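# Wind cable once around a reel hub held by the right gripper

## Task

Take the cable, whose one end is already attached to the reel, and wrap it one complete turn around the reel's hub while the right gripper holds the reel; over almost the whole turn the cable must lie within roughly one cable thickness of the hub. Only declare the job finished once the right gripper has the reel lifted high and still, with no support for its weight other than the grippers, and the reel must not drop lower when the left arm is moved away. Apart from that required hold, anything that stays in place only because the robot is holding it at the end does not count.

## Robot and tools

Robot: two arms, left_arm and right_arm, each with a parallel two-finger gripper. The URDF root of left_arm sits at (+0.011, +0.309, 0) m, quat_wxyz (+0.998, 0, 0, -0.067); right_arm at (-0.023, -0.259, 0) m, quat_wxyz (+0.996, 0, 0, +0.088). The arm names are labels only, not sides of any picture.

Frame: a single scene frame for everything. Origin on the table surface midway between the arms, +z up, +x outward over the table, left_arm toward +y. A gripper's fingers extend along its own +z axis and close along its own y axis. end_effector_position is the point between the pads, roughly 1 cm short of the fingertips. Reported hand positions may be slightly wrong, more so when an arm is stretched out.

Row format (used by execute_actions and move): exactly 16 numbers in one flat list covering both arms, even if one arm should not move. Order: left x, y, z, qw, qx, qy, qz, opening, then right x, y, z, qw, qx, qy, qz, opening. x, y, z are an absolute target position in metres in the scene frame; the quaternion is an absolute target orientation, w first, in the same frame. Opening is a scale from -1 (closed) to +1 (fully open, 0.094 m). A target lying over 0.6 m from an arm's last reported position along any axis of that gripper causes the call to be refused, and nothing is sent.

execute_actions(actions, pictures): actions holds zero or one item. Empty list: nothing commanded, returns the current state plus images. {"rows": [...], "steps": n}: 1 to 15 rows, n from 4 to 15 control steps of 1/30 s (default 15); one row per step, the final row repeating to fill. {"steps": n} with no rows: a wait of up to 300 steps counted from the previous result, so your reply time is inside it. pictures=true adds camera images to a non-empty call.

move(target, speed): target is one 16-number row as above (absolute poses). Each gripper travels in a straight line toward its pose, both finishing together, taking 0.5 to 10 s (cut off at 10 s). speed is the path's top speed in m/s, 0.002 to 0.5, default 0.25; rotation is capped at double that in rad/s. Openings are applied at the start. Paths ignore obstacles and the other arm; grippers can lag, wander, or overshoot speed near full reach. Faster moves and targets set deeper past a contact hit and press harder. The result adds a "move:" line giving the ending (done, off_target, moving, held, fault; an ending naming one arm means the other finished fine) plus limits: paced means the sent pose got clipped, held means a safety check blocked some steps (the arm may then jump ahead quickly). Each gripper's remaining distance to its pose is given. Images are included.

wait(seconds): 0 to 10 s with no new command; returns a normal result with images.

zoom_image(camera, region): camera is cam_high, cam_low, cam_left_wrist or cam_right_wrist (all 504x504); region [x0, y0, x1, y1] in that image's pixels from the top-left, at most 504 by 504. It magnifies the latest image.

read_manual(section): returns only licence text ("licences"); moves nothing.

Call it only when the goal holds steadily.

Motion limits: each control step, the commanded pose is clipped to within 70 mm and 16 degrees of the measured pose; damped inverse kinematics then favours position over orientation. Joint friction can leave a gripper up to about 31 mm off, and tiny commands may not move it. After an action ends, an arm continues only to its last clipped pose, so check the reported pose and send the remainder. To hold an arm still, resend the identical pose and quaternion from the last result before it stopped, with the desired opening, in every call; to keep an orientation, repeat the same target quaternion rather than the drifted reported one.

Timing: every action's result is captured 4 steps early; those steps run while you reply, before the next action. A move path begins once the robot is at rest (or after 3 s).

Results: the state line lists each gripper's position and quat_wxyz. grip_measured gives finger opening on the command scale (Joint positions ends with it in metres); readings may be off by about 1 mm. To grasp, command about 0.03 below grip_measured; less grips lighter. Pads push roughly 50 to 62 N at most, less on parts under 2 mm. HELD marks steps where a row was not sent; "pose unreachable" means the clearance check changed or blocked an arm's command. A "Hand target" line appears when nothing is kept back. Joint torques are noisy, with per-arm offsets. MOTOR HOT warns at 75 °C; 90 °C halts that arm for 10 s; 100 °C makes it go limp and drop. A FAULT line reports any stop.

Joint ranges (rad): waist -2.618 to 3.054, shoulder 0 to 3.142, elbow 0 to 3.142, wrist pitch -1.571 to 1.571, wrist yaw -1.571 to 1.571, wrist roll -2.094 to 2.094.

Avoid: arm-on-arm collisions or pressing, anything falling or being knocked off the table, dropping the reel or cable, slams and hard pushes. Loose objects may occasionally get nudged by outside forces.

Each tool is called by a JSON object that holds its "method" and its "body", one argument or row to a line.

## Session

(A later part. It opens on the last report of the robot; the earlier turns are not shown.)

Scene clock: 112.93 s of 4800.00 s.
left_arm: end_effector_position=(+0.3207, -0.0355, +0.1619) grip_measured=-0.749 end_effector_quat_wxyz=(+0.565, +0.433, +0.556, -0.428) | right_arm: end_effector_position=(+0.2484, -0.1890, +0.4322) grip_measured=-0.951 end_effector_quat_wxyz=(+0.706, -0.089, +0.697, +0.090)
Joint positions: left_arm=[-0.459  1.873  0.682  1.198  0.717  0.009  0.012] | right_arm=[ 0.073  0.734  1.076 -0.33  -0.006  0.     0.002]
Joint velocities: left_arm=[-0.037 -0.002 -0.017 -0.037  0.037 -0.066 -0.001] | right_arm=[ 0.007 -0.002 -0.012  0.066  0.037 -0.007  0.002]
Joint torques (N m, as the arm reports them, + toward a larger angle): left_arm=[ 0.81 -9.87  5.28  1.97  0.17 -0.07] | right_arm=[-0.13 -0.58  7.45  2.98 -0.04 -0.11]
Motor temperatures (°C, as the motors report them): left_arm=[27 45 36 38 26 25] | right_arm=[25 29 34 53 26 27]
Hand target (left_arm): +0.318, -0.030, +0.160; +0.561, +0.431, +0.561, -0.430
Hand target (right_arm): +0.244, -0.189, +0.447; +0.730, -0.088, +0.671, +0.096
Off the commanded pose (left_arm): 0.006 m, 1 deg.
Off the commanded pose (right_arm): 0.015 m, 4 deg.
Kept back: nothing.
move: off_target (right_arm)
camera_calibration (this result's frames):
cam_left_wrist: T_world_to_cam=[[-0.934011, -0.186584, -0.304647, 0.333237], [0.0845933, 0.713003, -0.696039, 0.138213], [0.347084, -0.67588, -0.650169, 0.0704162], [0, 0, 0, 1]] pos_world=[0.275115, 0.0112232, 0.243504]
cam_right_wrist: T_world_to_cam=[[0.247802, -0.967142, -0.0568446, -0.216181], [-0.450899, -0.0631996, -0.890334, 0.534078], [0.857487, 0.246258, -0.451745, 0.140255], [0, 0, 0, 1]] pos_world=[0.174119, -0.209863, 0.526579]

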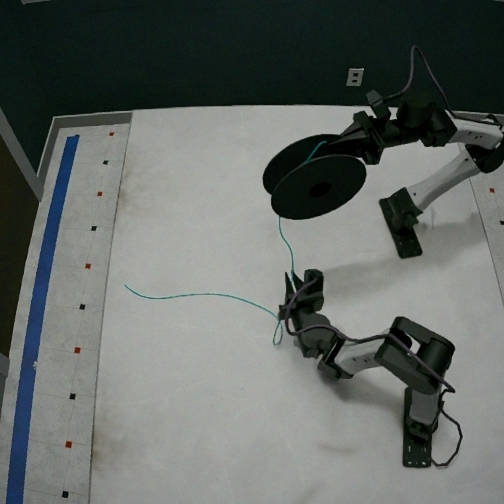

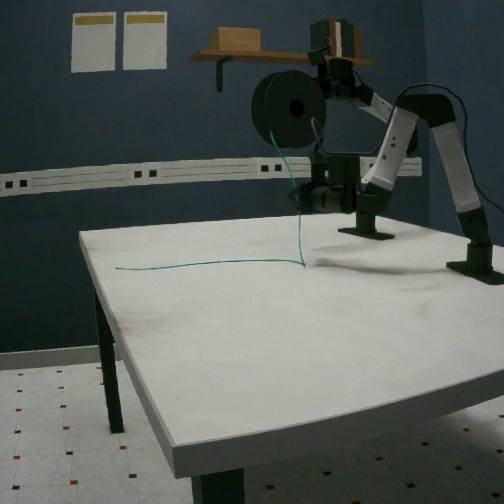

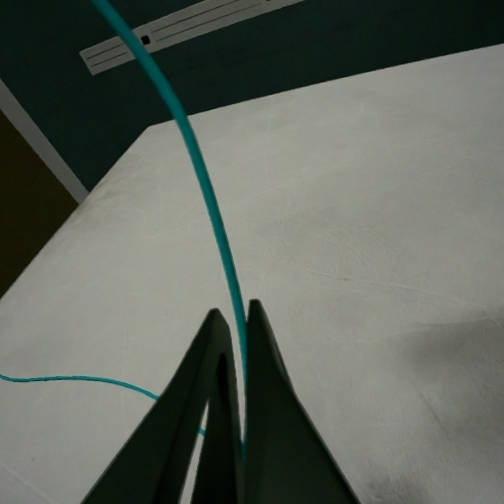

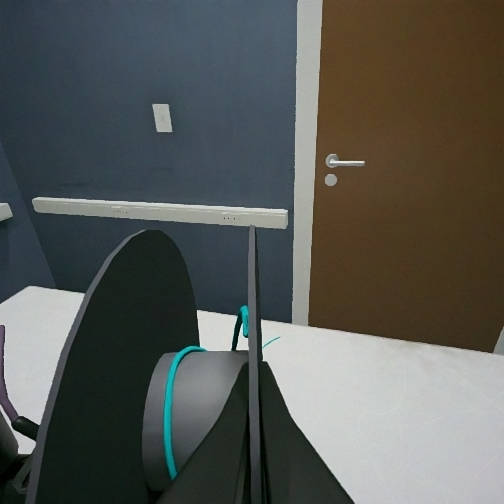

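{"method": "execute_actions", "body": {
  "actions": [
    {"rows": [[0.318,-0.030,0.160, 0.561,0.4305,0.561,-0.4305, -1.0, 0.245,-0.1885,0.447, 0.7310,-0.0882,0.6698,0.0962, -0.985]], "steps": 15}
  ],
  "pictures": true
}}

Scene clock: 113.47 s of 4800.00 s.
left_arm: end_effector_position=(+0.3204, -0.0356, +0.1621) grip_measured=-0.978 end_effector_quat_wxyz=(+0.565, +0.434, +0.556, -0.428) | right_arm: end_effector_position=(+0.2484, -0.1890, +0.4325) grip_measured=-0.951 end_effector_quat_wxyz=(+0.706, -0.089, +0.697, +0.091)
Joint positions: left_arm=[-0.459  1.873  0.682  1.199  0.719  0.009  0.001] | right_arm=[ 0.073  0.734  1.076 -0.329 -0.006  0.     0.002]
Joint velocities: left_arm=[-0.007  0.002 -0.007 -0.007 -0.022 -0.095 -0.   ] | right_arm=[-0.007 -0.007  0.027 -0.022 -0.051  0.007 -0.   ]
Joint torques (N m, as the arm reports them, + toward a larger angle): left_arm=[ 0.87 -9.9   5.29  1.98  0.16 -0.07] | right_arm=[ 0.04 -0.69  7.39  2.99 -0.07 -0.04]
Motor temperatures (°C, as the motors report them): left_arm=[27 45 36 38 26 25] | right_arm=[25 29 34 53 26 27]
Steps of this call (steps 1 to 5: nothing new was sent; steps 6 to 16: the first 11 steps of this action). Readings (end_effector_position):
6: left_arm (+0.3205, -0.0355, +0.1620) | right_arm (+0.2484, -0.1890, +0.4324)
7: left_arm (+0.3205, -0.0355, +0.1620) | right_arm (+0.2484, -0.1890, +0.4325)
9: left_arm (+0.3205, -0.0355, +0.1621) | right_arm (+0.2484, -0.1890, +0.4325)
13: left_arm (+0.3204, -0.0356, +0.1621) | right_arm (+0.2484, -0.1890, +0.4325)
16: the state above
camera_calibration (this result's frames):
cam_left_wrist: T_world_to_cam=[[-0.9341, -0.185286, -0.305167, 0.333193], [0.0861262, 0.712583, -0.696281, 0.137923], [0.346468, -0.676679, -0.649666, 0.0706468], [0, 0, 0, 1]] pos_world=[0.27488, 0.0112597, 0.243609]
cam_right_wrist: T_world_to_cam=[[0.247865, -0.967126, -0.0568428, -0.216179], [-0.449912, -0.0629482, -0.890852, 0.534353], [0.857987, 0.246385, -0.450724, 0.139844], [0, 0, 0, 1]] pos_world=[0.174011, -0.209891, 0.526772]

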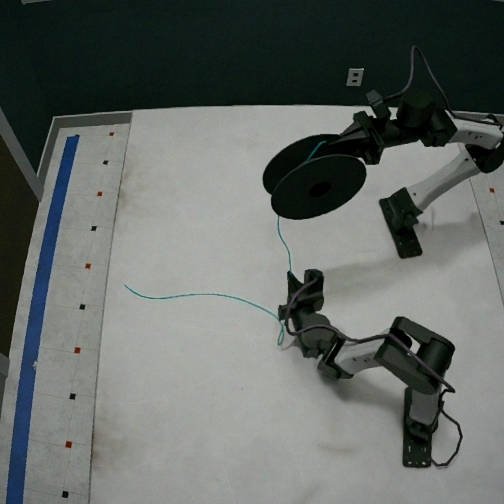

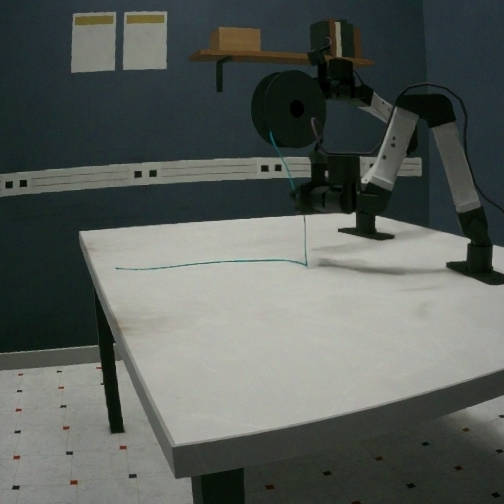

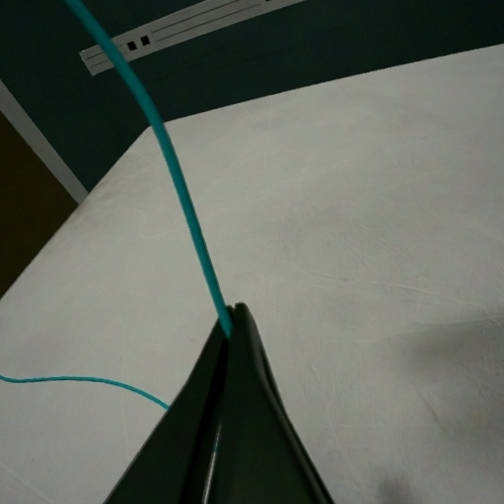

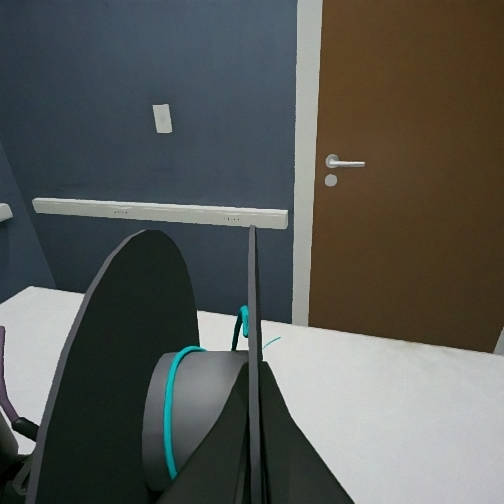

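{"method": "move", "body": {
  "target": [0.310,-0.132,0.130, 0.561,0.4305,0.561,-0.4305, -1.0, 0.245,-0.1885,0.447, 0.7310,-0.0882,0.6698,0.0962, -0.985],
  "speed": 0.07
}}

Scene clock: 115.97 s of 4800.00 s.
left_arm: end_effector_position=(+0.3097, -0.1277, +0.1420) grip_measured=-0.978 end_effector_quat_wxyz=(+0.569, +0.431, +0.551, -0.432) | right_arm: end_effector_position=(+0.2484, -0.1890, +0.4323) grip_measured=-0.951 end_effector_quat_wxyz=(+0.706, -0.089, +0.697, +0.091)
Joint positions: left_arm=[-0.682  2.092  0.897  1.218  0.497  0.003  0.001] | right_arm=[ 0.073  0.734  1.076 -0.329 -0.006  0.     0.002]
Joint velocities: left_arm=[-0.012  0.012  0.017 -0.051 -0.11  -0.051 -0.   ] | right_arm=[ 0.002 -0.012  0.007  0.022  0.007 -0.066  0.   ]
Joint torques (N m, as the arm reports them, + toward a larger angle): left_arm=[-0.33 -8.97  8.75  2.    0.   -0.07] | right_arm=[ 0.02 -0.63  7.35  3.01 -0.06 -0.07]
Motor temperatures (°C, as the motors report them): left_arm=[27 45 36 38 26 25] | right_arm=[25 29 34 53 26 27]
Hand target (left_arm): +0.311, -0.131, +0.131; +0.561, +0.429, +0.561, -0.432
Hand target (right_arm): +0.244, -0.189, +0.447; +0.730, -0.088, +0.671, +0.096
Off your previous action's commanded pose (left_arm): 0.006 m, 1 deg at its last step (step 4 of this call).
Off your previous action's commanded pose (right_arm): 0.015 m, 4 deg at its last step (step 4 of this call).
Off the commanded pose (left_arm): 0.013 m, 1 deg.
Off the commanded pose (right_arm): 0.015 m, 4 deg.
Kept back: nothing.
move: off_target (left_arm, right_arm)
camera_calibration (this result's frames):
cam_left_wrist: T_world_to_cam=[[-0.933211, -0.187655, -0.306437, 0.299614], [0.0904356, 0.702692, -0.705723, 0.189246], [0.347764, -0.686301, -0.638789, -0.00417875], [0, 0, 0, 1]] pos_world=[0.263942, -0.0796254, 0.222699]
cam_right_wrist: T_world_to_cam=[[0.247823, -0.967136, -0.056844, -0.21618], [-0.45057, -0.0631158, -0.890507, 0.53417], [0.857654, 0.2463, -0.451404, 0.140118], [0, 0, 0, 1]] pos_world=[0.174083, -0.209872, 0.526643]

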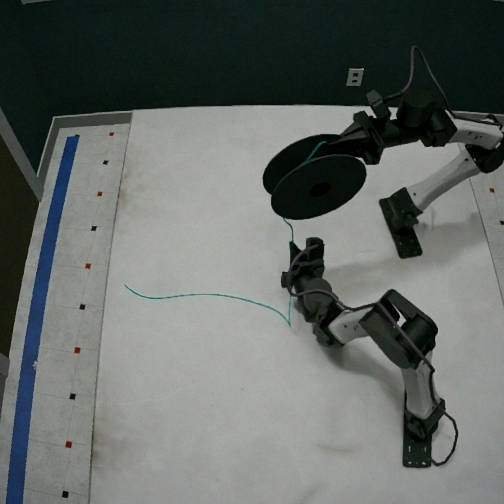

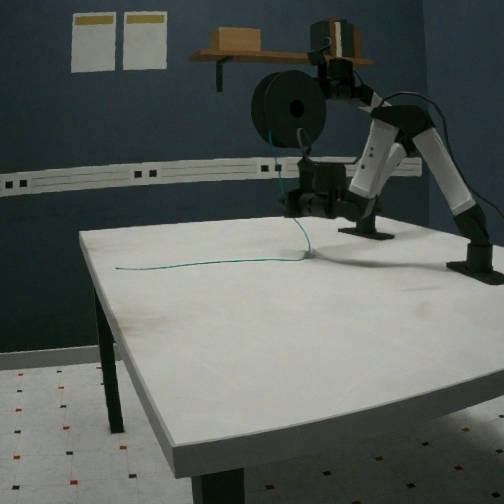

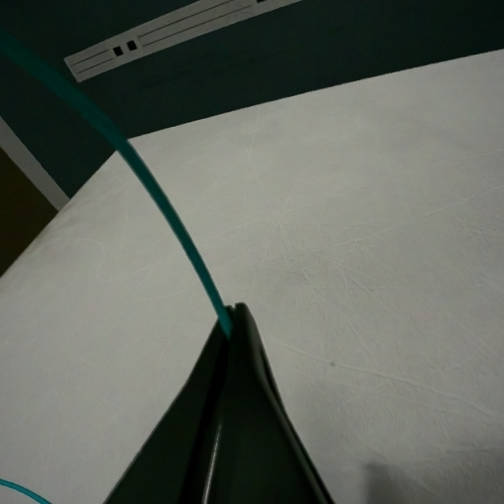

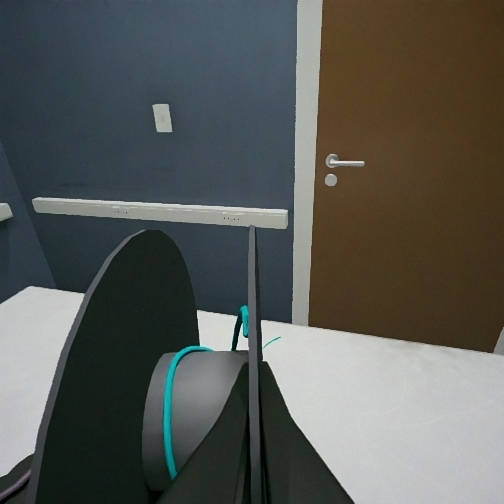

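{"method": "move", "body": {
  "target": [0.300,-0.137,0.105, 0.561,0.4305,0.561,-0.4305, -1.0, 0.245,-0.1885,0.447, 0.7310,-0.0882,0.6698,0.0962, -0.985],
  "speed": 0.05
}}

Scene clock: 117.43 s of 4800.00 s.
left_arm: end_effector_position=(+0.3032, -0.1354, +0.1218) grip_measured=-0.978 end_effector_quat_wxyz=(+0.574, +0.429, +0.549, -0.432) | right_arm: end_effector_position=(+0.2498, -0.1886, +0.4260) grip_measured=-0.951 end_effector_quat_wxyz=(+0.700, -0.090, +0.703, +0.090)
Joint positions: left_arm=[-0.711  2.173  0.897  1.31   0.463  0.003  0.001] | right_arm=[ 0.073  0.734  1.066 -0.336 -0.006  0.     0.002]
Joint velocities: left_arm=[ 0.002 -0.007  0.002  0.022  0.022  0.11  -0.   ] | right_arm=[ 0.012  0.007  0.017  0.007 -0.066 -0.007 -0.   ]
Joint torques (N m, as the arm reports them, + toward a larger angle): left_arm=[-0.54 -9.15  6.61  2.04 -0.01 -0.02] | right_arm=[ 0.07 -0.82  8.57  3.   -0.1  -0.03]
Motor temperatures (°C, as the motors report them): left_arm=[27 45 36 38 26 25] | right_arm=[25 29 34 54 26 27]
Hand target (left_arm): +0.300, -0.137, +0.105; +0.561, +0.430, +0.561, -0.430
Hand target (right_arm): +0.244, -0.189, +0.446; +0.730, -0.088, +0.671, +0.096
Off the commanded pose (left_arm): 0.017 m, 2 deg.
Off the commanded pose (right_arm): 0.022 m, 5 deg.
Kept back: nothing.
move: off_target (left_arm, right_arm)
camera_calibration (this result's frames):
cam_left_wrist: T_world_to_cam=[[-0.93038, -0.19492, -0.310483, 0.284548], [0.0913144, 0.697019, -0.711214, 0.180645], [0.355042, -0.690051, -0.630694, -0.0237999], [0, 0, 0, 1]] pos_world=[0.256692, -0.0868719, 0.201814]
cam_right_wrist: T_world_to_cam=[[0.246898, -0.967372, -0.0568621, -0.216347], [-0.464993, -0.0667876, -0.882792, 0.528829], [0.85019, 0.2444, -0.466311, 0.143847], [0, 0, 0, 1]] pos_world=[0.17702, -0.209125, 0.521622]

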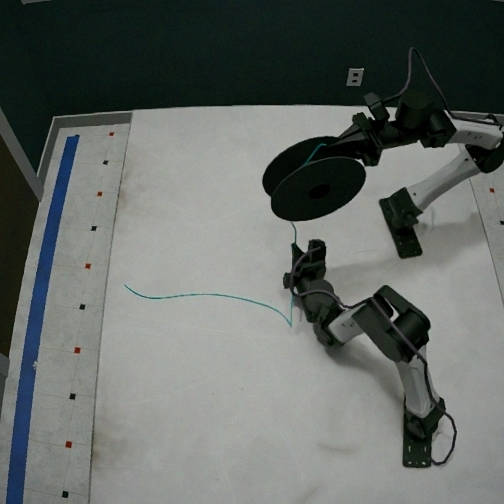

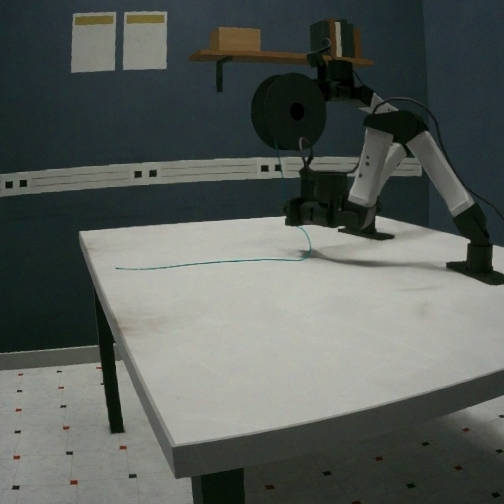

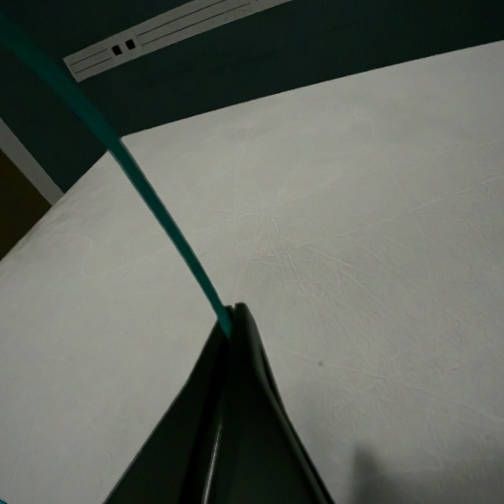

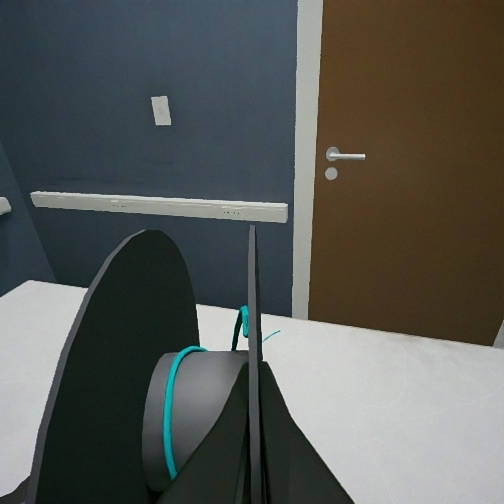

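{"method": "move", "body": {
  "target": [0.330,-0.127,0.205, 0.561,0.4305,0.561,-0.4305, -1.0, 0.245,-0.1885,0.465, 0.8954,-0.0543,0.4271,0.1139, -0.985],
  "speed": 0.12
}}

Scene clock: 123.37 s of 4800.00 s.
left_arm: end_effector_position=(+0.3262, -0.1281, +0.2040) grip_measured=-0.978 end_effector_quat_wxyz=(+0.568, +0.430, +0.554, -0.431) | right_arm: end_effector_position=(+0.2521, -0.1880, +0.4531) grip_measured=-0.951 end_effector_quat_wxyz=(+0.880, -0.060, +0.458, +0.112)
Joint positions: left_arm=[-0.653  1.935  1.005  0.948  0.522  0.003  0.001] | right_arm=[ 0.073  0.773  0.589  0.795 -0.006  0.     0.002]
Joint velocities: left_arm=[-0.037  0.007 -0.002  0.007 -0.022  0.007 -0.001] | right_arm=[-0.007  0.007  0.002 -0.125 -0.066  0.022  0.   ]
Joint torques (N m, as the arm reports them, + toward a larger angle): left_arm=[  0.84 -11.34  10.11   1.72   0.16   0.  ] | right_arm=[ 0.65  0.12  9.16  2.37  0.06 -0.08]
Motor temperatures (°C, as the motors report them): left_arm=[27 46 36 38 26 25] | right_arm=[25 29 34 54 26 27]
Hand target (left_arm): +0.329, -0.126, +0.204; +0.562, +0.431, +0.561, -0.430
Hand target (right_arm): +0.244, -0.189, +0.464; +0.894, -0.055, +0.428, +0.116
Off the commanded pose (left_arm): 0.004 m, 1 deg.
Off the commanded pose (right_arm): 0.014 m, 4 deg.
Kept back: nothing.
move: off_target (right_arm)
camera_calibration (this result's frames):
cam_left_wrist: T_world_to_cam=[[-0.933458, -0.190127, -0.30415, 0.333204], [0.0855166, 0.705537, -0.703495, 0.233383], [0.348343, -0.682693, -0.64233, 0.0303929], [0, 0, 0, 1]] pos_world=[0.280487, -0.0805603, 0.28505]
cam_right_wrist: T_world_to_cam=[[0.278581, -0.959306, -0.0460982, -0.226154], [0.111477, 0.0799721, -0.990544, 0.484975], [0.953921, 0.270808, 0.129219, -0.136635], [0, 0, 0, 1]] pos_world=[0.139278, -0.218733, 0.48762]

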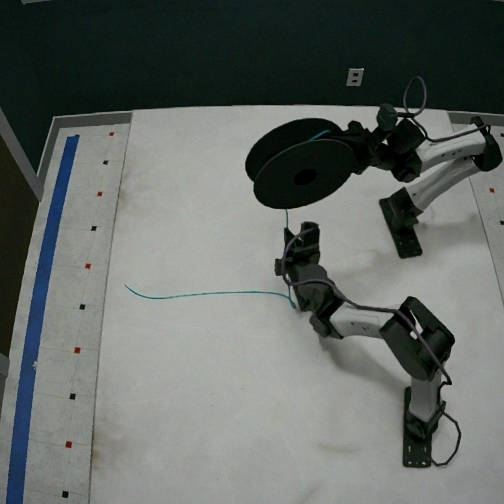

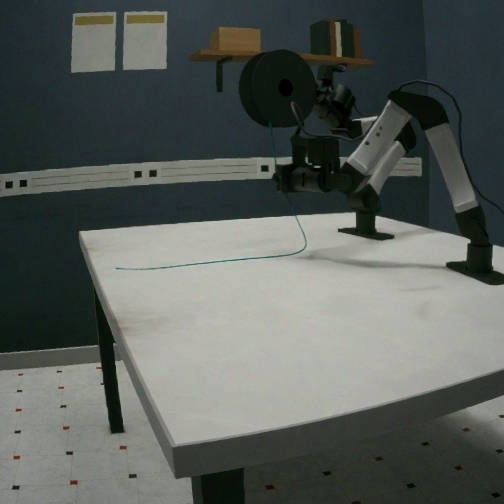

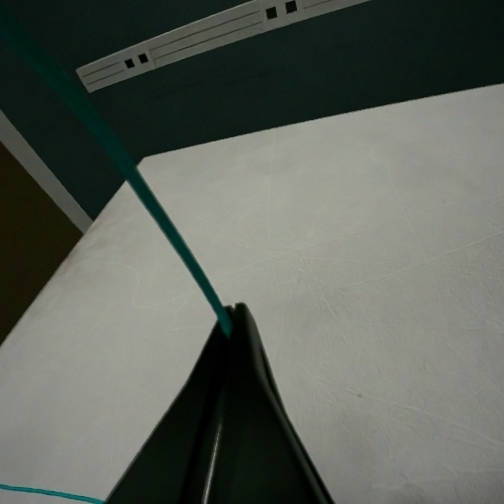

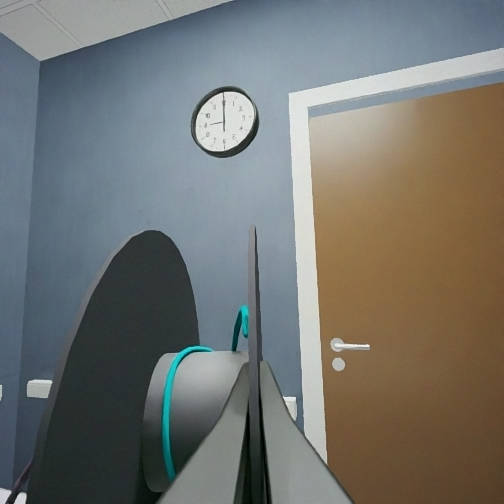

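{"method": "execute_actions", "body": {
  "actions": [
    {"rows": [[0.330,-0.127,0.210, 0.561,0.4305,0.561,-0.4305, -1.0, 0.245,-0.1885,0.465, 0.8954,-0.0543,0.4271,0.1139, -0.985],[0.330,-0.127,0.214, 0.561,0.4305,0.561,-0.4305, -1.0, 0.245,-0.1885,0.465, 0.8954,-0.0543,0.4271,0.1139, -0.985],[0.330,-0.127,0.218, 0.561,0.4305,0.561,-0.4305, -1.0, 0.245,-0.1885,0.465, 0.8954,-0.0543,0.4271,0.1139, -0.985],[0.330,-0.127,0.220, 0.561,0.4305,0.561,-0.4305, -1.0, 0.245,-0.1885,0.465, 0.8954,-0.0543,0.4271,0.1139, -0.985]], "steps": 15}
  ],
  "pictures": false
}}

{"method": "execute_actions", "body": {
  "actions": [
    {"rows": [[0.330,-0.127,0.220, 0.561,0.4305,0.561,-0.4305, -0.9, 0.245,-0.1885,0.465, 0.8954,-0.0543,0.4271,0.1139, -0.985],[0.330,-0.127,0.220, 0.561,0.4305,0.561,-0.4305, -0.8, 0.245,-0.1885,0.465, 0.8954,-0.0543,0.4271,0.1139, -0.985],[0.330,-0.127,0.220, 0.561,0.4305,0.561,-0.4305, -0.6, 0.245,-0.1885,0.465, 0.8954,-0.0543,0.4271,0.1139, -0.985]], "steps": 15}
  ],
  "pictures": true
}}

Scene clock: 124.73 s of 4800.00 s.
left_arm: end_effector_position=(+0.3265, -0.1287, +0.2254) grip_measured=-0.978 end_effector_quat_wxyz=(+0.575, +0.430, +0.547, -0.432) | right_arm: end_effector_position=(+0.2507, -0.1887, +0.4554) grip_measured=-0.951 end_effector_quat_wxyz=(+0.883, -0.059, +0.453, +0.111)
Joint positions: left_arm=[-0.653  1.896  1.035  0.899  0.524  0.003  0.001] | right_arm=[ 0.073  0.774  0.589  0.807 -0.004 -0.002  0.002]
Joint velocities: left_arm=[ 0.002 -0.017 -0.007 -0.11   0.007 -0.037 -0.001] | right_arm=[-0.002 -0.007  0.007 -0.022  0.037  0.037 -0.001]
Joint torques (N m, as the arm reports them, + toward a larger angle): left_arm=[  0.83 -10.96  10.05   1.68   0.15  -0.02] | right_arm=[ 0.87  0.39  9.53  2.27  0.15 -0.12]
Motor temperatures (°C, as the motors report them): left_arm=[27 46 36 38 26 25] | right_arm=[25 29 34 54 26 27]
Steps of this call (steps 1 to 30: nothing new was sent; steps 31 to 41: the first 11 steps of this action). Readings (end_effector_position):
31: left_arm (+0.3262, -0.1282, +0.2040) | right_arm (+0.2518, -0.1881, +0.4537)
32: left_arm (+0.3264, -0.1285, +0.2047) | right_arm (+0.2518, -0.1882, +0.4538)
34: left_arm (+0.3266, -0.1287, +0.2088) | right_arm (+0.2516, -0.1884, +0.4540)
38: left_arm (+0.3266, -0.1287, +0.2230) | right_arm (+0.2510, -0.1887, +0.4549)
41: the state above

Scene clock: 125.23 s of 4800.00 s.
left_arm: end_effector_position=(+0.3266, -0.1288, +0.2215) grip_measured=-0.601 end_effector_quat_wxyz=(+0.569, +0.431, +0.553, -0.431) | right_arm: end_effector_position=(+0.2504, -0.1889, +0.4559) grip_measured=-0.951 end_effector_quat_wxyz=(+0.883, -0.059, +0.452, +0.111)
Joint positions: left_arm=[-0.653  1.896  1.035  0.882  0.524  0.003  0.019] | right_arm=[ 0.073  0.774  0.589  0.81  -0.004 -0.002  0.002]
Joint velocities: left_arm=[-0.017  0.002 -0.002 -0.051  0.007 -0.11   0.   ] | right_arm=[-0.002 -0.007 -0.002  0.037 -0.037  0.037 -0.001]
Joint torques (N m, as the arm reports them, + toward a larger angle): left_arm=[  0.85 -10.88  10.27   1.76   0.15  -0.01] | right_arm=[ 0.89  0.55  9.6   2.27  0.05 -0.1 ]
Motor temperatures (°C, as the motors report them): left_arm=[27 46 36 38 26 25] | right_arm=[25 29 35 53 26 27]
Off your previous action's commanded pose (left_arm): 0.005 m, 2 deg at its last step (step 4 of this call).
Off your previous action's commanded pose (right_arm): 0.011 m, 3 deg at its last step (step 4 of this call).
Steps of this call (steps 1 to 4: the last 4 steps of your previous action; steps 5 to 15: the first 11 steps of this action). Readings (end_effector_position):
5: left_arm (+0.3266, -0.1287, +0.2228) | right_arm (+0.2505, -0.1889, +0.4557)
6: left_arm (+0.3266, -0.1287, +0.2225) | right_arm (+0.2505, -0.1889, +0.4558)
8: left_arm (+0.3266, -0.1287, +0.2221) | right_arm (+0.2504, -0.1889, +0.4558)
12: left_arm (+0.3266, -0.1287, +0.2217) | right_arm (+0.2504, -0.1889, +0.4558)
15: the state above
camera_calibration (this result's frames):
cam_left_wrist: T_world_to_cam=[[-0.933342, -0.189384, -0.304969, 0.338996], [0.0870932, 0.704689, -0.704151, 0.245601], [0.348263, -0.683774, -0.641222, 0.0406885], [0, 0, 0, 1]] pos_world=[0.280839, -0.08105, 0.302413]
cam_right_wrist: T_world_to_cam=[[0.276359, -0.959981, -0.0454164, -0.226235], [0.125319, 0.0828497, -0.988651, 0.484236], [0.952849, 0.267531, 0.1432, -0.141795], [0, 0, 0, 1]] pos_world=[0.136947, -0.219365, 0.488771]

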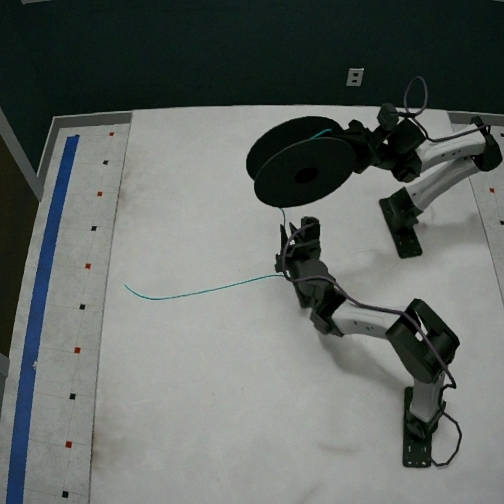

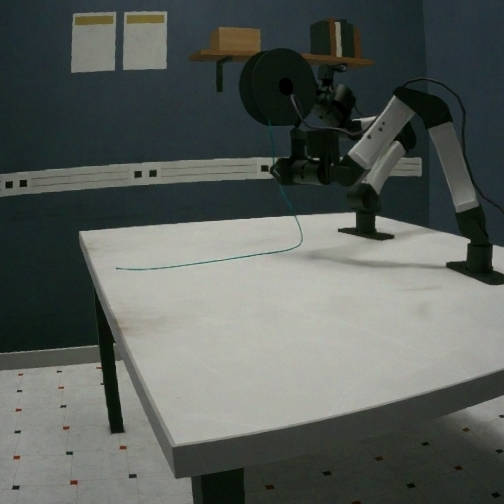

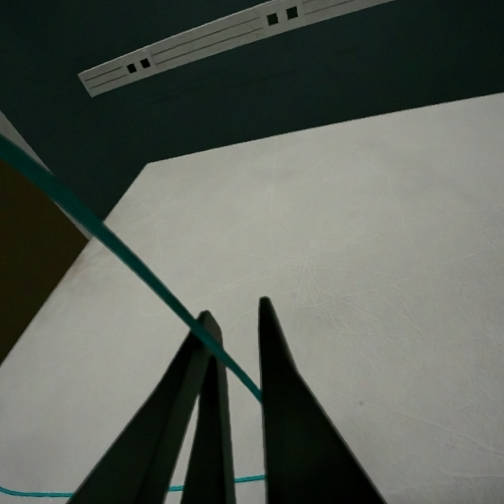

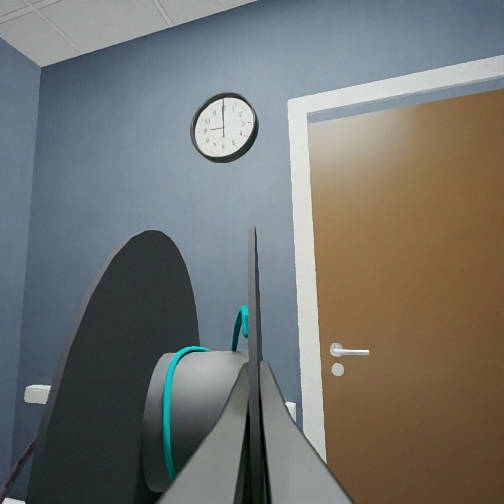

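{"method": "move", "body": {
  "target": [0.310,-0.055,0.215, 0.561,0.4305,0.561,-0.4305, -0.3, 0.245,-0.1885,0.465, 0.8954,-0.0543,0.4271,0.1139, -0.985],
  "speed": 0.10
}}

Scene clock: 126.60 s of 4800.00 s.
left_arm: end_effector_position=(+0.3125, -0.0603, +0.2178) grip_measured=-0.301 end_effector_quat_wxyz=(+0.565, +0.430, +0.558, -0.429) | right_arm: end_effector_position=(+0.2506, -0.1889, +0.4556) grip_measured=-0.951 end_effector_quat_wxyz=(+0.883, -0.059, +0.452, +0.111)
Joint positions: left_arm=[-0.537  1.711  0.79   0.928  0.635  0.003  0.033] | right_arm=[ 0.073  0.774  0.589  0.808 -0.004 -0.002  0.002]
Joint velocities: left_arm=[-0.017 -0.022  0.022 -0.051 -0.022 -0.022  0.001] | right_arm=[-0.007  0.007 -0.007 -0.051 -0.037  0.037  0.   ]
Joint torques (N m, as the arm reports them, + toward a larger angle): left_arm=[ 0.69 -9.54  6.77  2.03  0.17  0.03] | right_arm=[ 1.16  0.36  9.63  2.26  0.13 -0.09]
Motor temperatures (°C, as the motors report them): left_arm=[27 47 36 38 26 25] | right_arm=[25 29 35 53 26 27]
Hand target (left_arm): +0.309, -0.056, +0.214; +0.561, +0.431, +0.561, -0.429
Hand target (right_arm): +0.245, -0.189, +0.465; +0.895, -0.055, +0.428, +0.114
Off your previous action's commanded pose (left_arm): 0.004 m, 1 deg at its last step (step 4 of this call).
Off your previous action's commanded pose (right_arm): 0.011 m, 3 deg at its last step (step 4 of this call).
Off the commanded pose (left_arm): 0.006 m, 1 deg.
Off the commanded pose (right_arm): 0.011 m, 3 deg.
Kept back: nothing.
move: off_target (right_arm)
camera_calibration (this result's frames):
cam_left_wrist: T_world_to_cam=[[-0.935147, -0.190358, -0.29877, 0.336787], [0.0780688, 0.711896, -0.697932, 0.19789], [0.34555, -0.675994, -0.650867, 0.0933937], [0, 0, 0, 1]] pos_world=[0.267225, -0.0136334, 0.299523]
cam_right_wrist: T_world_to_cam=[[0.276292, -0.959998, -0.0454636, -0.22622], [0.123857, 0.0824775, -0.988866, 0.484298], [0.953059, 0.267585, 0.14169, -0.141323], [0, 0, 0, 1]] pos_world=[0.137209, -0.219299, 0.488645]

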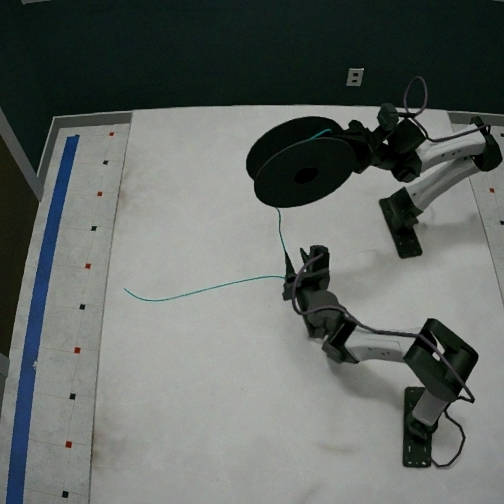

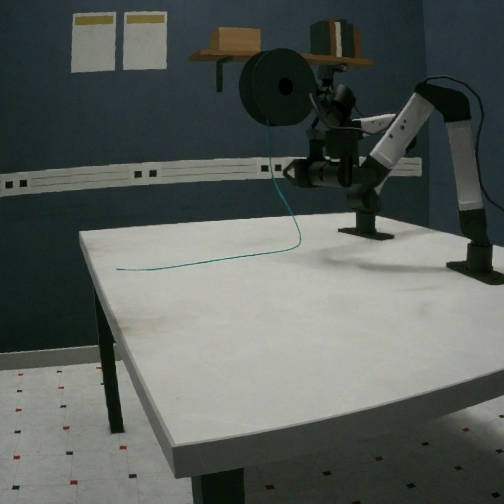

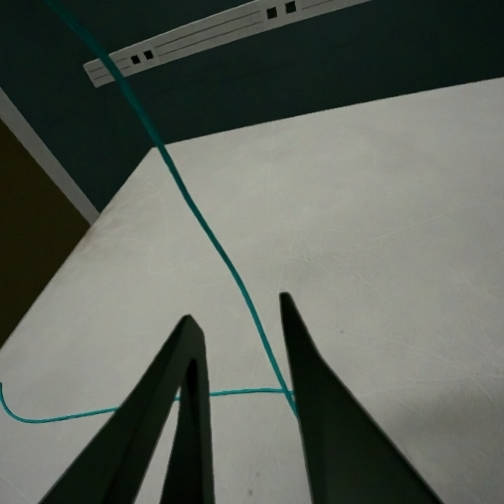

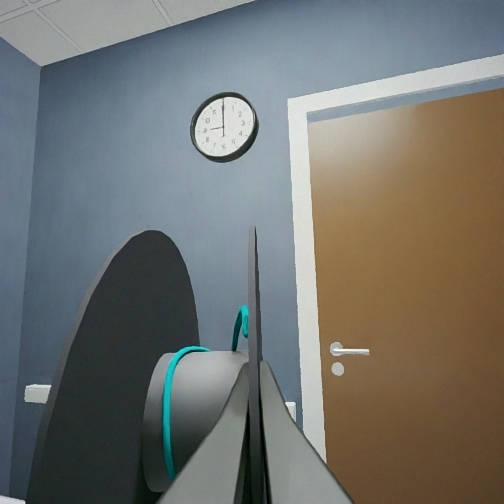

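{"method": "move", "body": {
  "target": [0.32,0.30,0.21, 0.4995,0.0378,0.8652,-0.0218, -0.3, 0.245,-0.1885,0.465, 0.8954,-0.0543,0.4271,0.1139, -0.985],
  "speed": 0.3
}}

Scene clock: 130.93 s of 4800.00 s.
left_arm: end_effector_position=(+0.3215, +0.2953, +0.2088) grip_measured=-0.301 end_effector_quat_wxyz=(+0.517, +0.039, +0.855, -0.024) | right_arm: end_effector_position=(+0.2504, -0.1889, +0.4558) grip_measured=-0.951 end_effector_quat_wxyz=(+0.883, -0.059, +0.452, +0.111)
Joint positions: left_arm=[ 0.137  0.827  0.648 -0.305  0.085  0.044  0.033] | right_arm=[ 0.073  0.774  0.589  0.809 -0.004 -0.002  0.002]
Joint velocities: left_arm=[ 0.017  0.002 -0.002 -0.051  0.051 -0.022 -0.002] | right_arm=[-0.007 -0.022  0.007  0.066 -0.022 -0.007 -0.   ]
Joint torques (N m, as the arm reports them, + toward a larger angle): left_arm=[ 0.88 -2.4  11.77  1.79  0.03  0.11] | right_arm=[ 0.86  0.39  9.44  2.21  0.1  -0.06]
Motor temperatures (°C, as the motors report them): left_arm=[27 46 37 38 26 25] | right_arm=[25 29 35 52 26 27]
Hand target (left_arm): +0.318, +0.299, +0.207; +0.508, +0.037, +0.860, -0.016
Hand target (right_arm): +0.245, -0.189, +0.465; +0.895, -0.055, +0.428, +0.114
Off the commanded pose (left_arm): 0.005 m, 2 deg.
Off the commanded pose (right_arm): 0.011 m, 3 deg.
Kept back: nothing.
move: off_target (right_arm)
camera_calibration (this result's frames):
cam_left_wrist: T_world_to_cam=[[-0.277811, -0.933151, -0.228144, 0.403531], [-0.88975, 0.339486, -0.305114, 0.276919], [0.362169, 0.118227, -0.924584, 0.142162], [0, 0, 0, 1]] pos_world=[0.307007, 0.265738, 0.307996]
cam_right_wrist: T_world_to_cam=[[0.276343, -0.959985, -0.0454282, -0.226231], [0.124954, 0.0827567, -0.988705, 0.484251], [0.952902, 0.267545, 0.142823, -0.141677], [0, 0, 0, 1]] pos_world=[0.137013, -0.219349, 0.488739]

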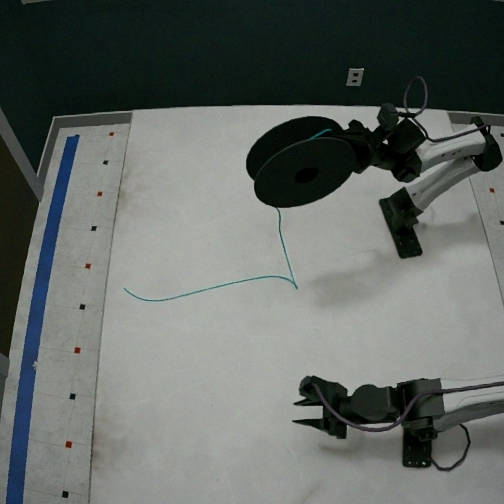

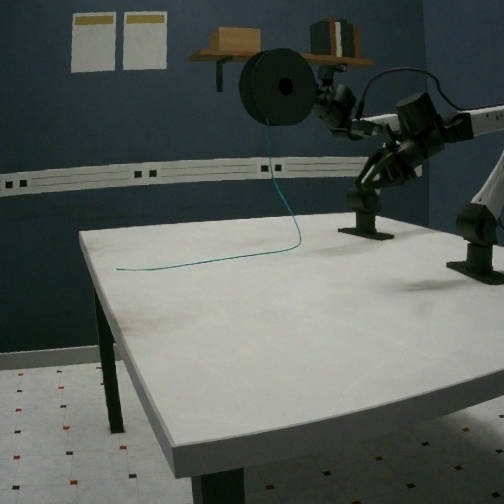

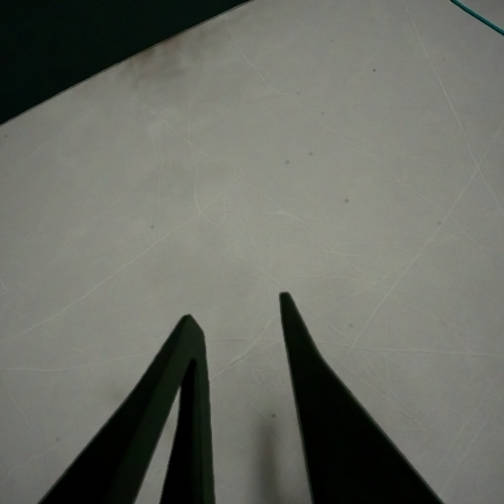

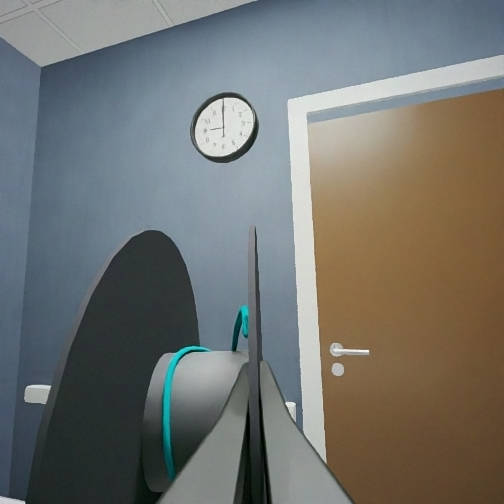

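{"method": "move", "body": {
  "target": [0.32,0.30,0.21, 0.4995,0.0378,0.8652,-0.0218, -0.3, 0.170,-0.029,0.470, 0.7817,-0.2153,0.3728,0.4513, -0.985],
  "speed": 0.13
}}

Scene clock: 135.43 s of 4800.00 s.
left_arm: end_effector_position=(+0.3210, +0.2984, +0.2176) grip_measured=-0.301 end_effector_quat_wxyz=(+0.517, +0.037, +0.855, -0.022) | right_arm: end_effector_position=(+0.1818, -0.0216, +0.4437) grip_measured=-0.952 end_effector_quat_wxyz=(+0.764, -0.228, +0.416, +0.437)
Joint positions: left_arm=[ 0.15   0.827  0.682 -0.339  0.089  0.048  0.033] | right_arm=[ 0.548  0.924  0.617  0.91  -0.247  0.183  0.002]
Joint velocities: left_arm=[-0.002 -0.007 -0.007 -0.037  0.022 -0.051  0.   ] | right_arm=[-0.002  0.012 -0.002  0.139 -0.051 -0.022  0.   ]
Joint torques (N m, as the arm reports them, + toward a larger angle): left_arm=[ 0.86 -0.84 11.8   1.78  0.19  0.13] | right_arm=[ 0.85 -0.95 12.92  2.23  0.13  0.04]
Motor temperatures (°C, as the motors report them): left_arm=[27 45 37 38 26 25] | right_arm=[25 29 36 52 26 27]
Hand target (left_arm): +0.320, +0.300, +0.210; +0.500, +0.038, +0.865, -0.021
Hand target (right_arm): +0.171, -0.028, +0.469; +0.780, -0.218, +0.376, +0.450
Off the commanded pose (left_arm): 0.008 m, 2 deg.
Off the commanded pose (right_arm): 0.030 m, 6 deg.
Kept back: nothing.
move: off_target (right_arm)
camera_calibration (this result's frames):
cam_left_wrist: T_world_to_cam=[[-0.271488, -0.934601, -0.229815, 0.407047], [-0.891746, 0.334096, -0.305235, 0.280333], [0.362053, 0.122069, -0.92413, 0.148868], [0, 0, 0, 1]] pos_world=[0.306596, 0.268596, 0.316687]
cam_right_wrist: T_world_to_cam=[[0.869483, -0.489772, -0.0642168, -0.13652], [-0.00608591, 0.119372, -0.992831, 0.493454], [0.493926, 0.86364, 0.100811, -0.00439148], [0, 0, 0, 1]] pos_world=[0.123874, -0.121975, 0.481592]

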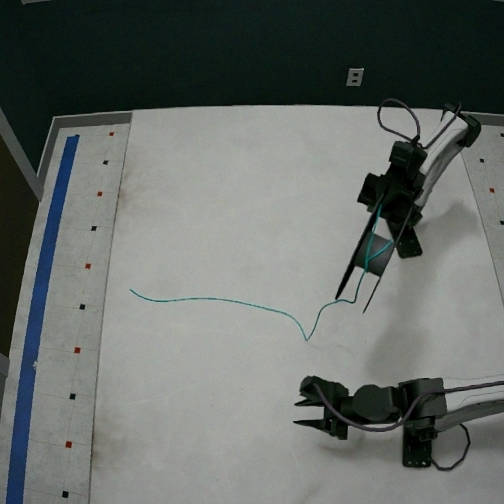

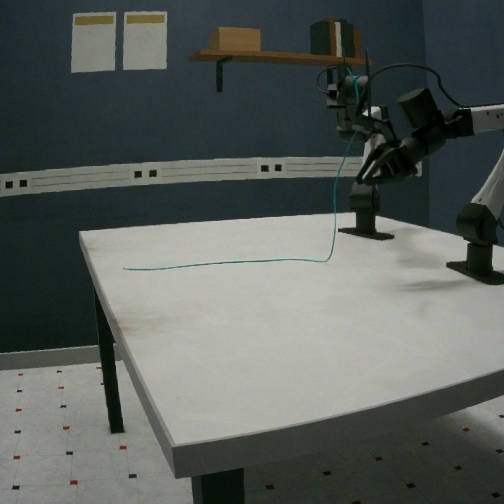

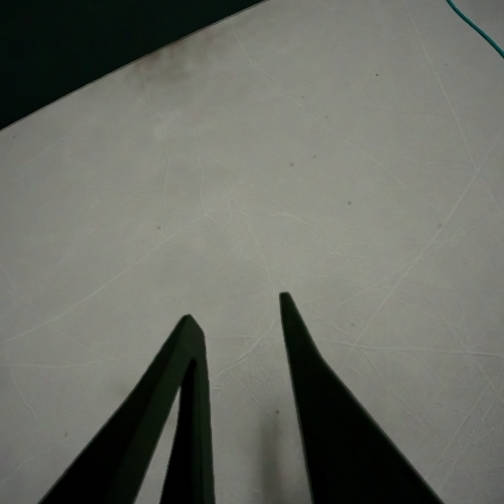

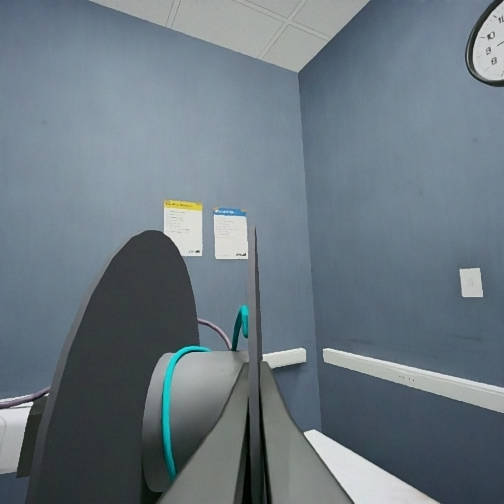

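{"method": "zoom_image", "body": {
  "camera": "cam_high",
  "region": [300,170,440,330]
}}

{"method": "zoom_image", "body": {
  "camera": "cam_low",
  "region": [300,40,420,180]
}}

Region (300, 170, 440, 330) of cam_high's 504x504 image, scaled by 3.150, with more detail than that image has; it fills the left 441 columns of this view, and the rest is white.

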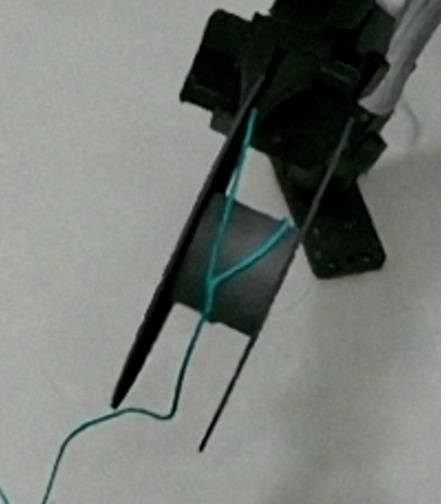

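Region (300, 40, 420, 180) of cam_low's 504x504 image, scaled by 3.600, with more detail than that image has; it fills the left 432 columns of this view, and the rest is white.

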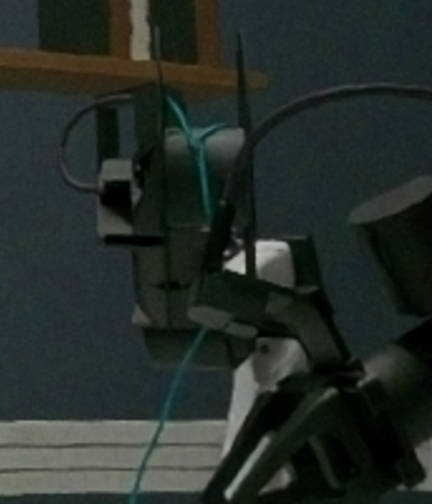

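{"method": "move", "body": {
  "target": [0.27,0.36,0.11, 0.4995,0.0378,0.8652,-0.0218, -0.3, 0.170,-0.029,0.470, 0.7817,-0.2153,0.3728,0.4513, -0.985],
  "speed": 0.25
}}

Scene clock: 137.37 s of 4800.00 s.
left_arm: end_effector_position=(+0.2729, +0.3596, +0.1145) grip_measured=-0.301 end_effector_quat_wxyz=(+0.500, +0.040, +0.865, -0.017) | right_arm: end_effector_position=(+0.1802, -0.0224, +0.4460) grip_measured=-0.952 end_effector_quat_wxyz=(+0.766, -0.228, +0.411, +0.440)
Joint positions: left_arm=[ 0.64   0.709  0.297 -0.192  0.5    0.332  0.033] | right_arm=[ 0.548  0.924  0.617  0.922 -0.249  0.188  0.002]
Joint velocities: left_arm=[-0.007  0.012 -0.002 -0.007 -0.051 -0.022  0.001] | right_arm=[-0.007 -0.017  0.007  0.037  0.037  0.007 -0.   ]
Joint torques (N m, as the arm reports them, + toward a larger angle): left_arm=[ 0.85 -1.17  8.96  1.92  0.35  0.13] | right_arm=[ 0.73 -1.28 12.3   2.24  0.18  0.  ]
Motor temperatures (°C, as the motors report them): left_arm=[27 44 37 38 26 25] | right_arm=[25 29 36 52 26 27]
Hand target (left_arm): +0.270, +0.360, +0.108; +0.497, +0.040, +0.867, -0.018
Hand target (right_arm): +0.170, -0.029, +0.469; +0.781, -0.216, +0.374, +0.451
Off the commanded pose (left_arm): 0.005 m, 1 deg.
Off the commanded pose (right_arm): 0.027 m, 5 deg.
Kept back: nothing.
move: off_target (right_arm)
camera_calibration (this result's frames):
cam_left_wrist: T_world_to_cam=[[-0.280625, -0.931312, -0.23218, 0.429079], [-0.902751, 0.338268, -0.265735, 0.182506], [0.326021, 0.135029, -0.935669, 0.0700592], [0, 0, 0, 1]] pos_world=[0.262328, 0.32841, 0.213674]
cam_right_wrist: T_world_to_cam=[[0.872293, -0.484907, -0.0630082, -0.136331], [-0.000408579, 0.128133, -0.991757, 0.494489], [0.488984, 0.865128, 0.111571, -0.00701734], [0, 0, 0, 1]] pos_world=[0.122554, -0.123397, 0.482606]

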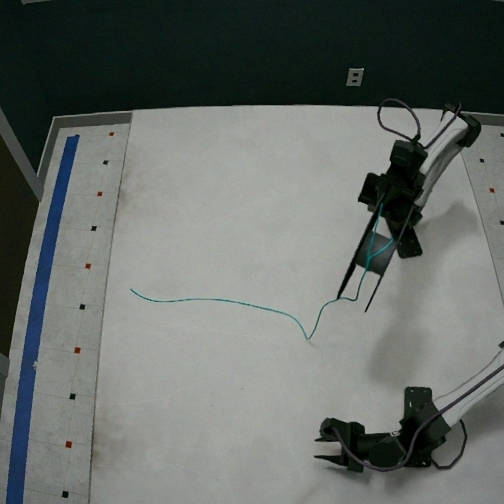

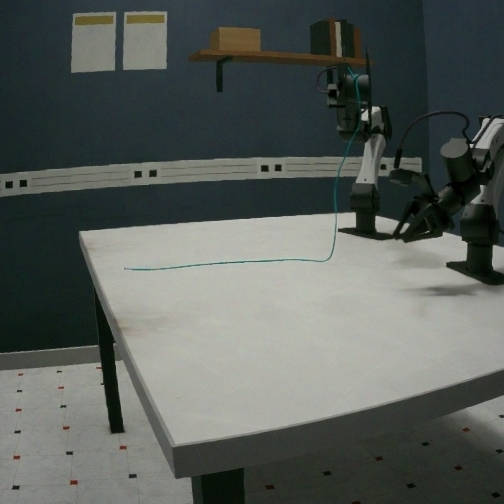

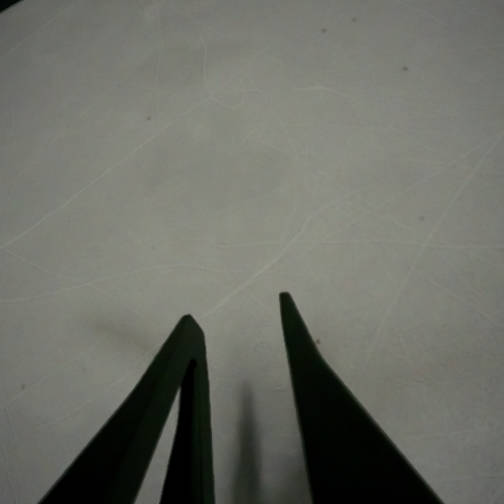

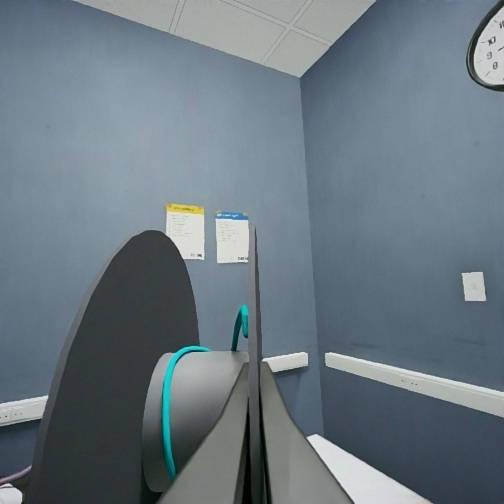

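{"method": "zoom_image", "body": {
  "camera": "cam_low",
  "region": [310,40,410,170]
}}

{"method": "zoom_image", "body": {
  "camera": "cam_high",
  "region": [330,190,420,320]
}}

Region (310, 40, 410, 170) of cam_low's 504x504 image, scaled by 3.877, with more detail than that image has; it fills the left 388 columns of this view, and the rest is white.

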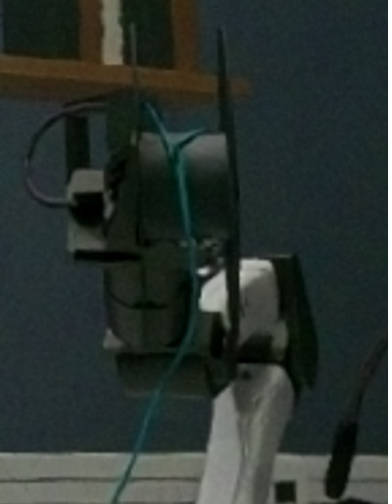

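Region (330, 190, 420, 320) of cam_high's 504x504 image, scaled by 3.877, with more detail than that image has; it fills the left 349 columns of this view, and the rest is white.

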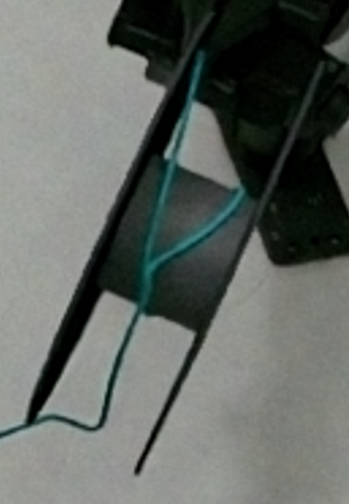

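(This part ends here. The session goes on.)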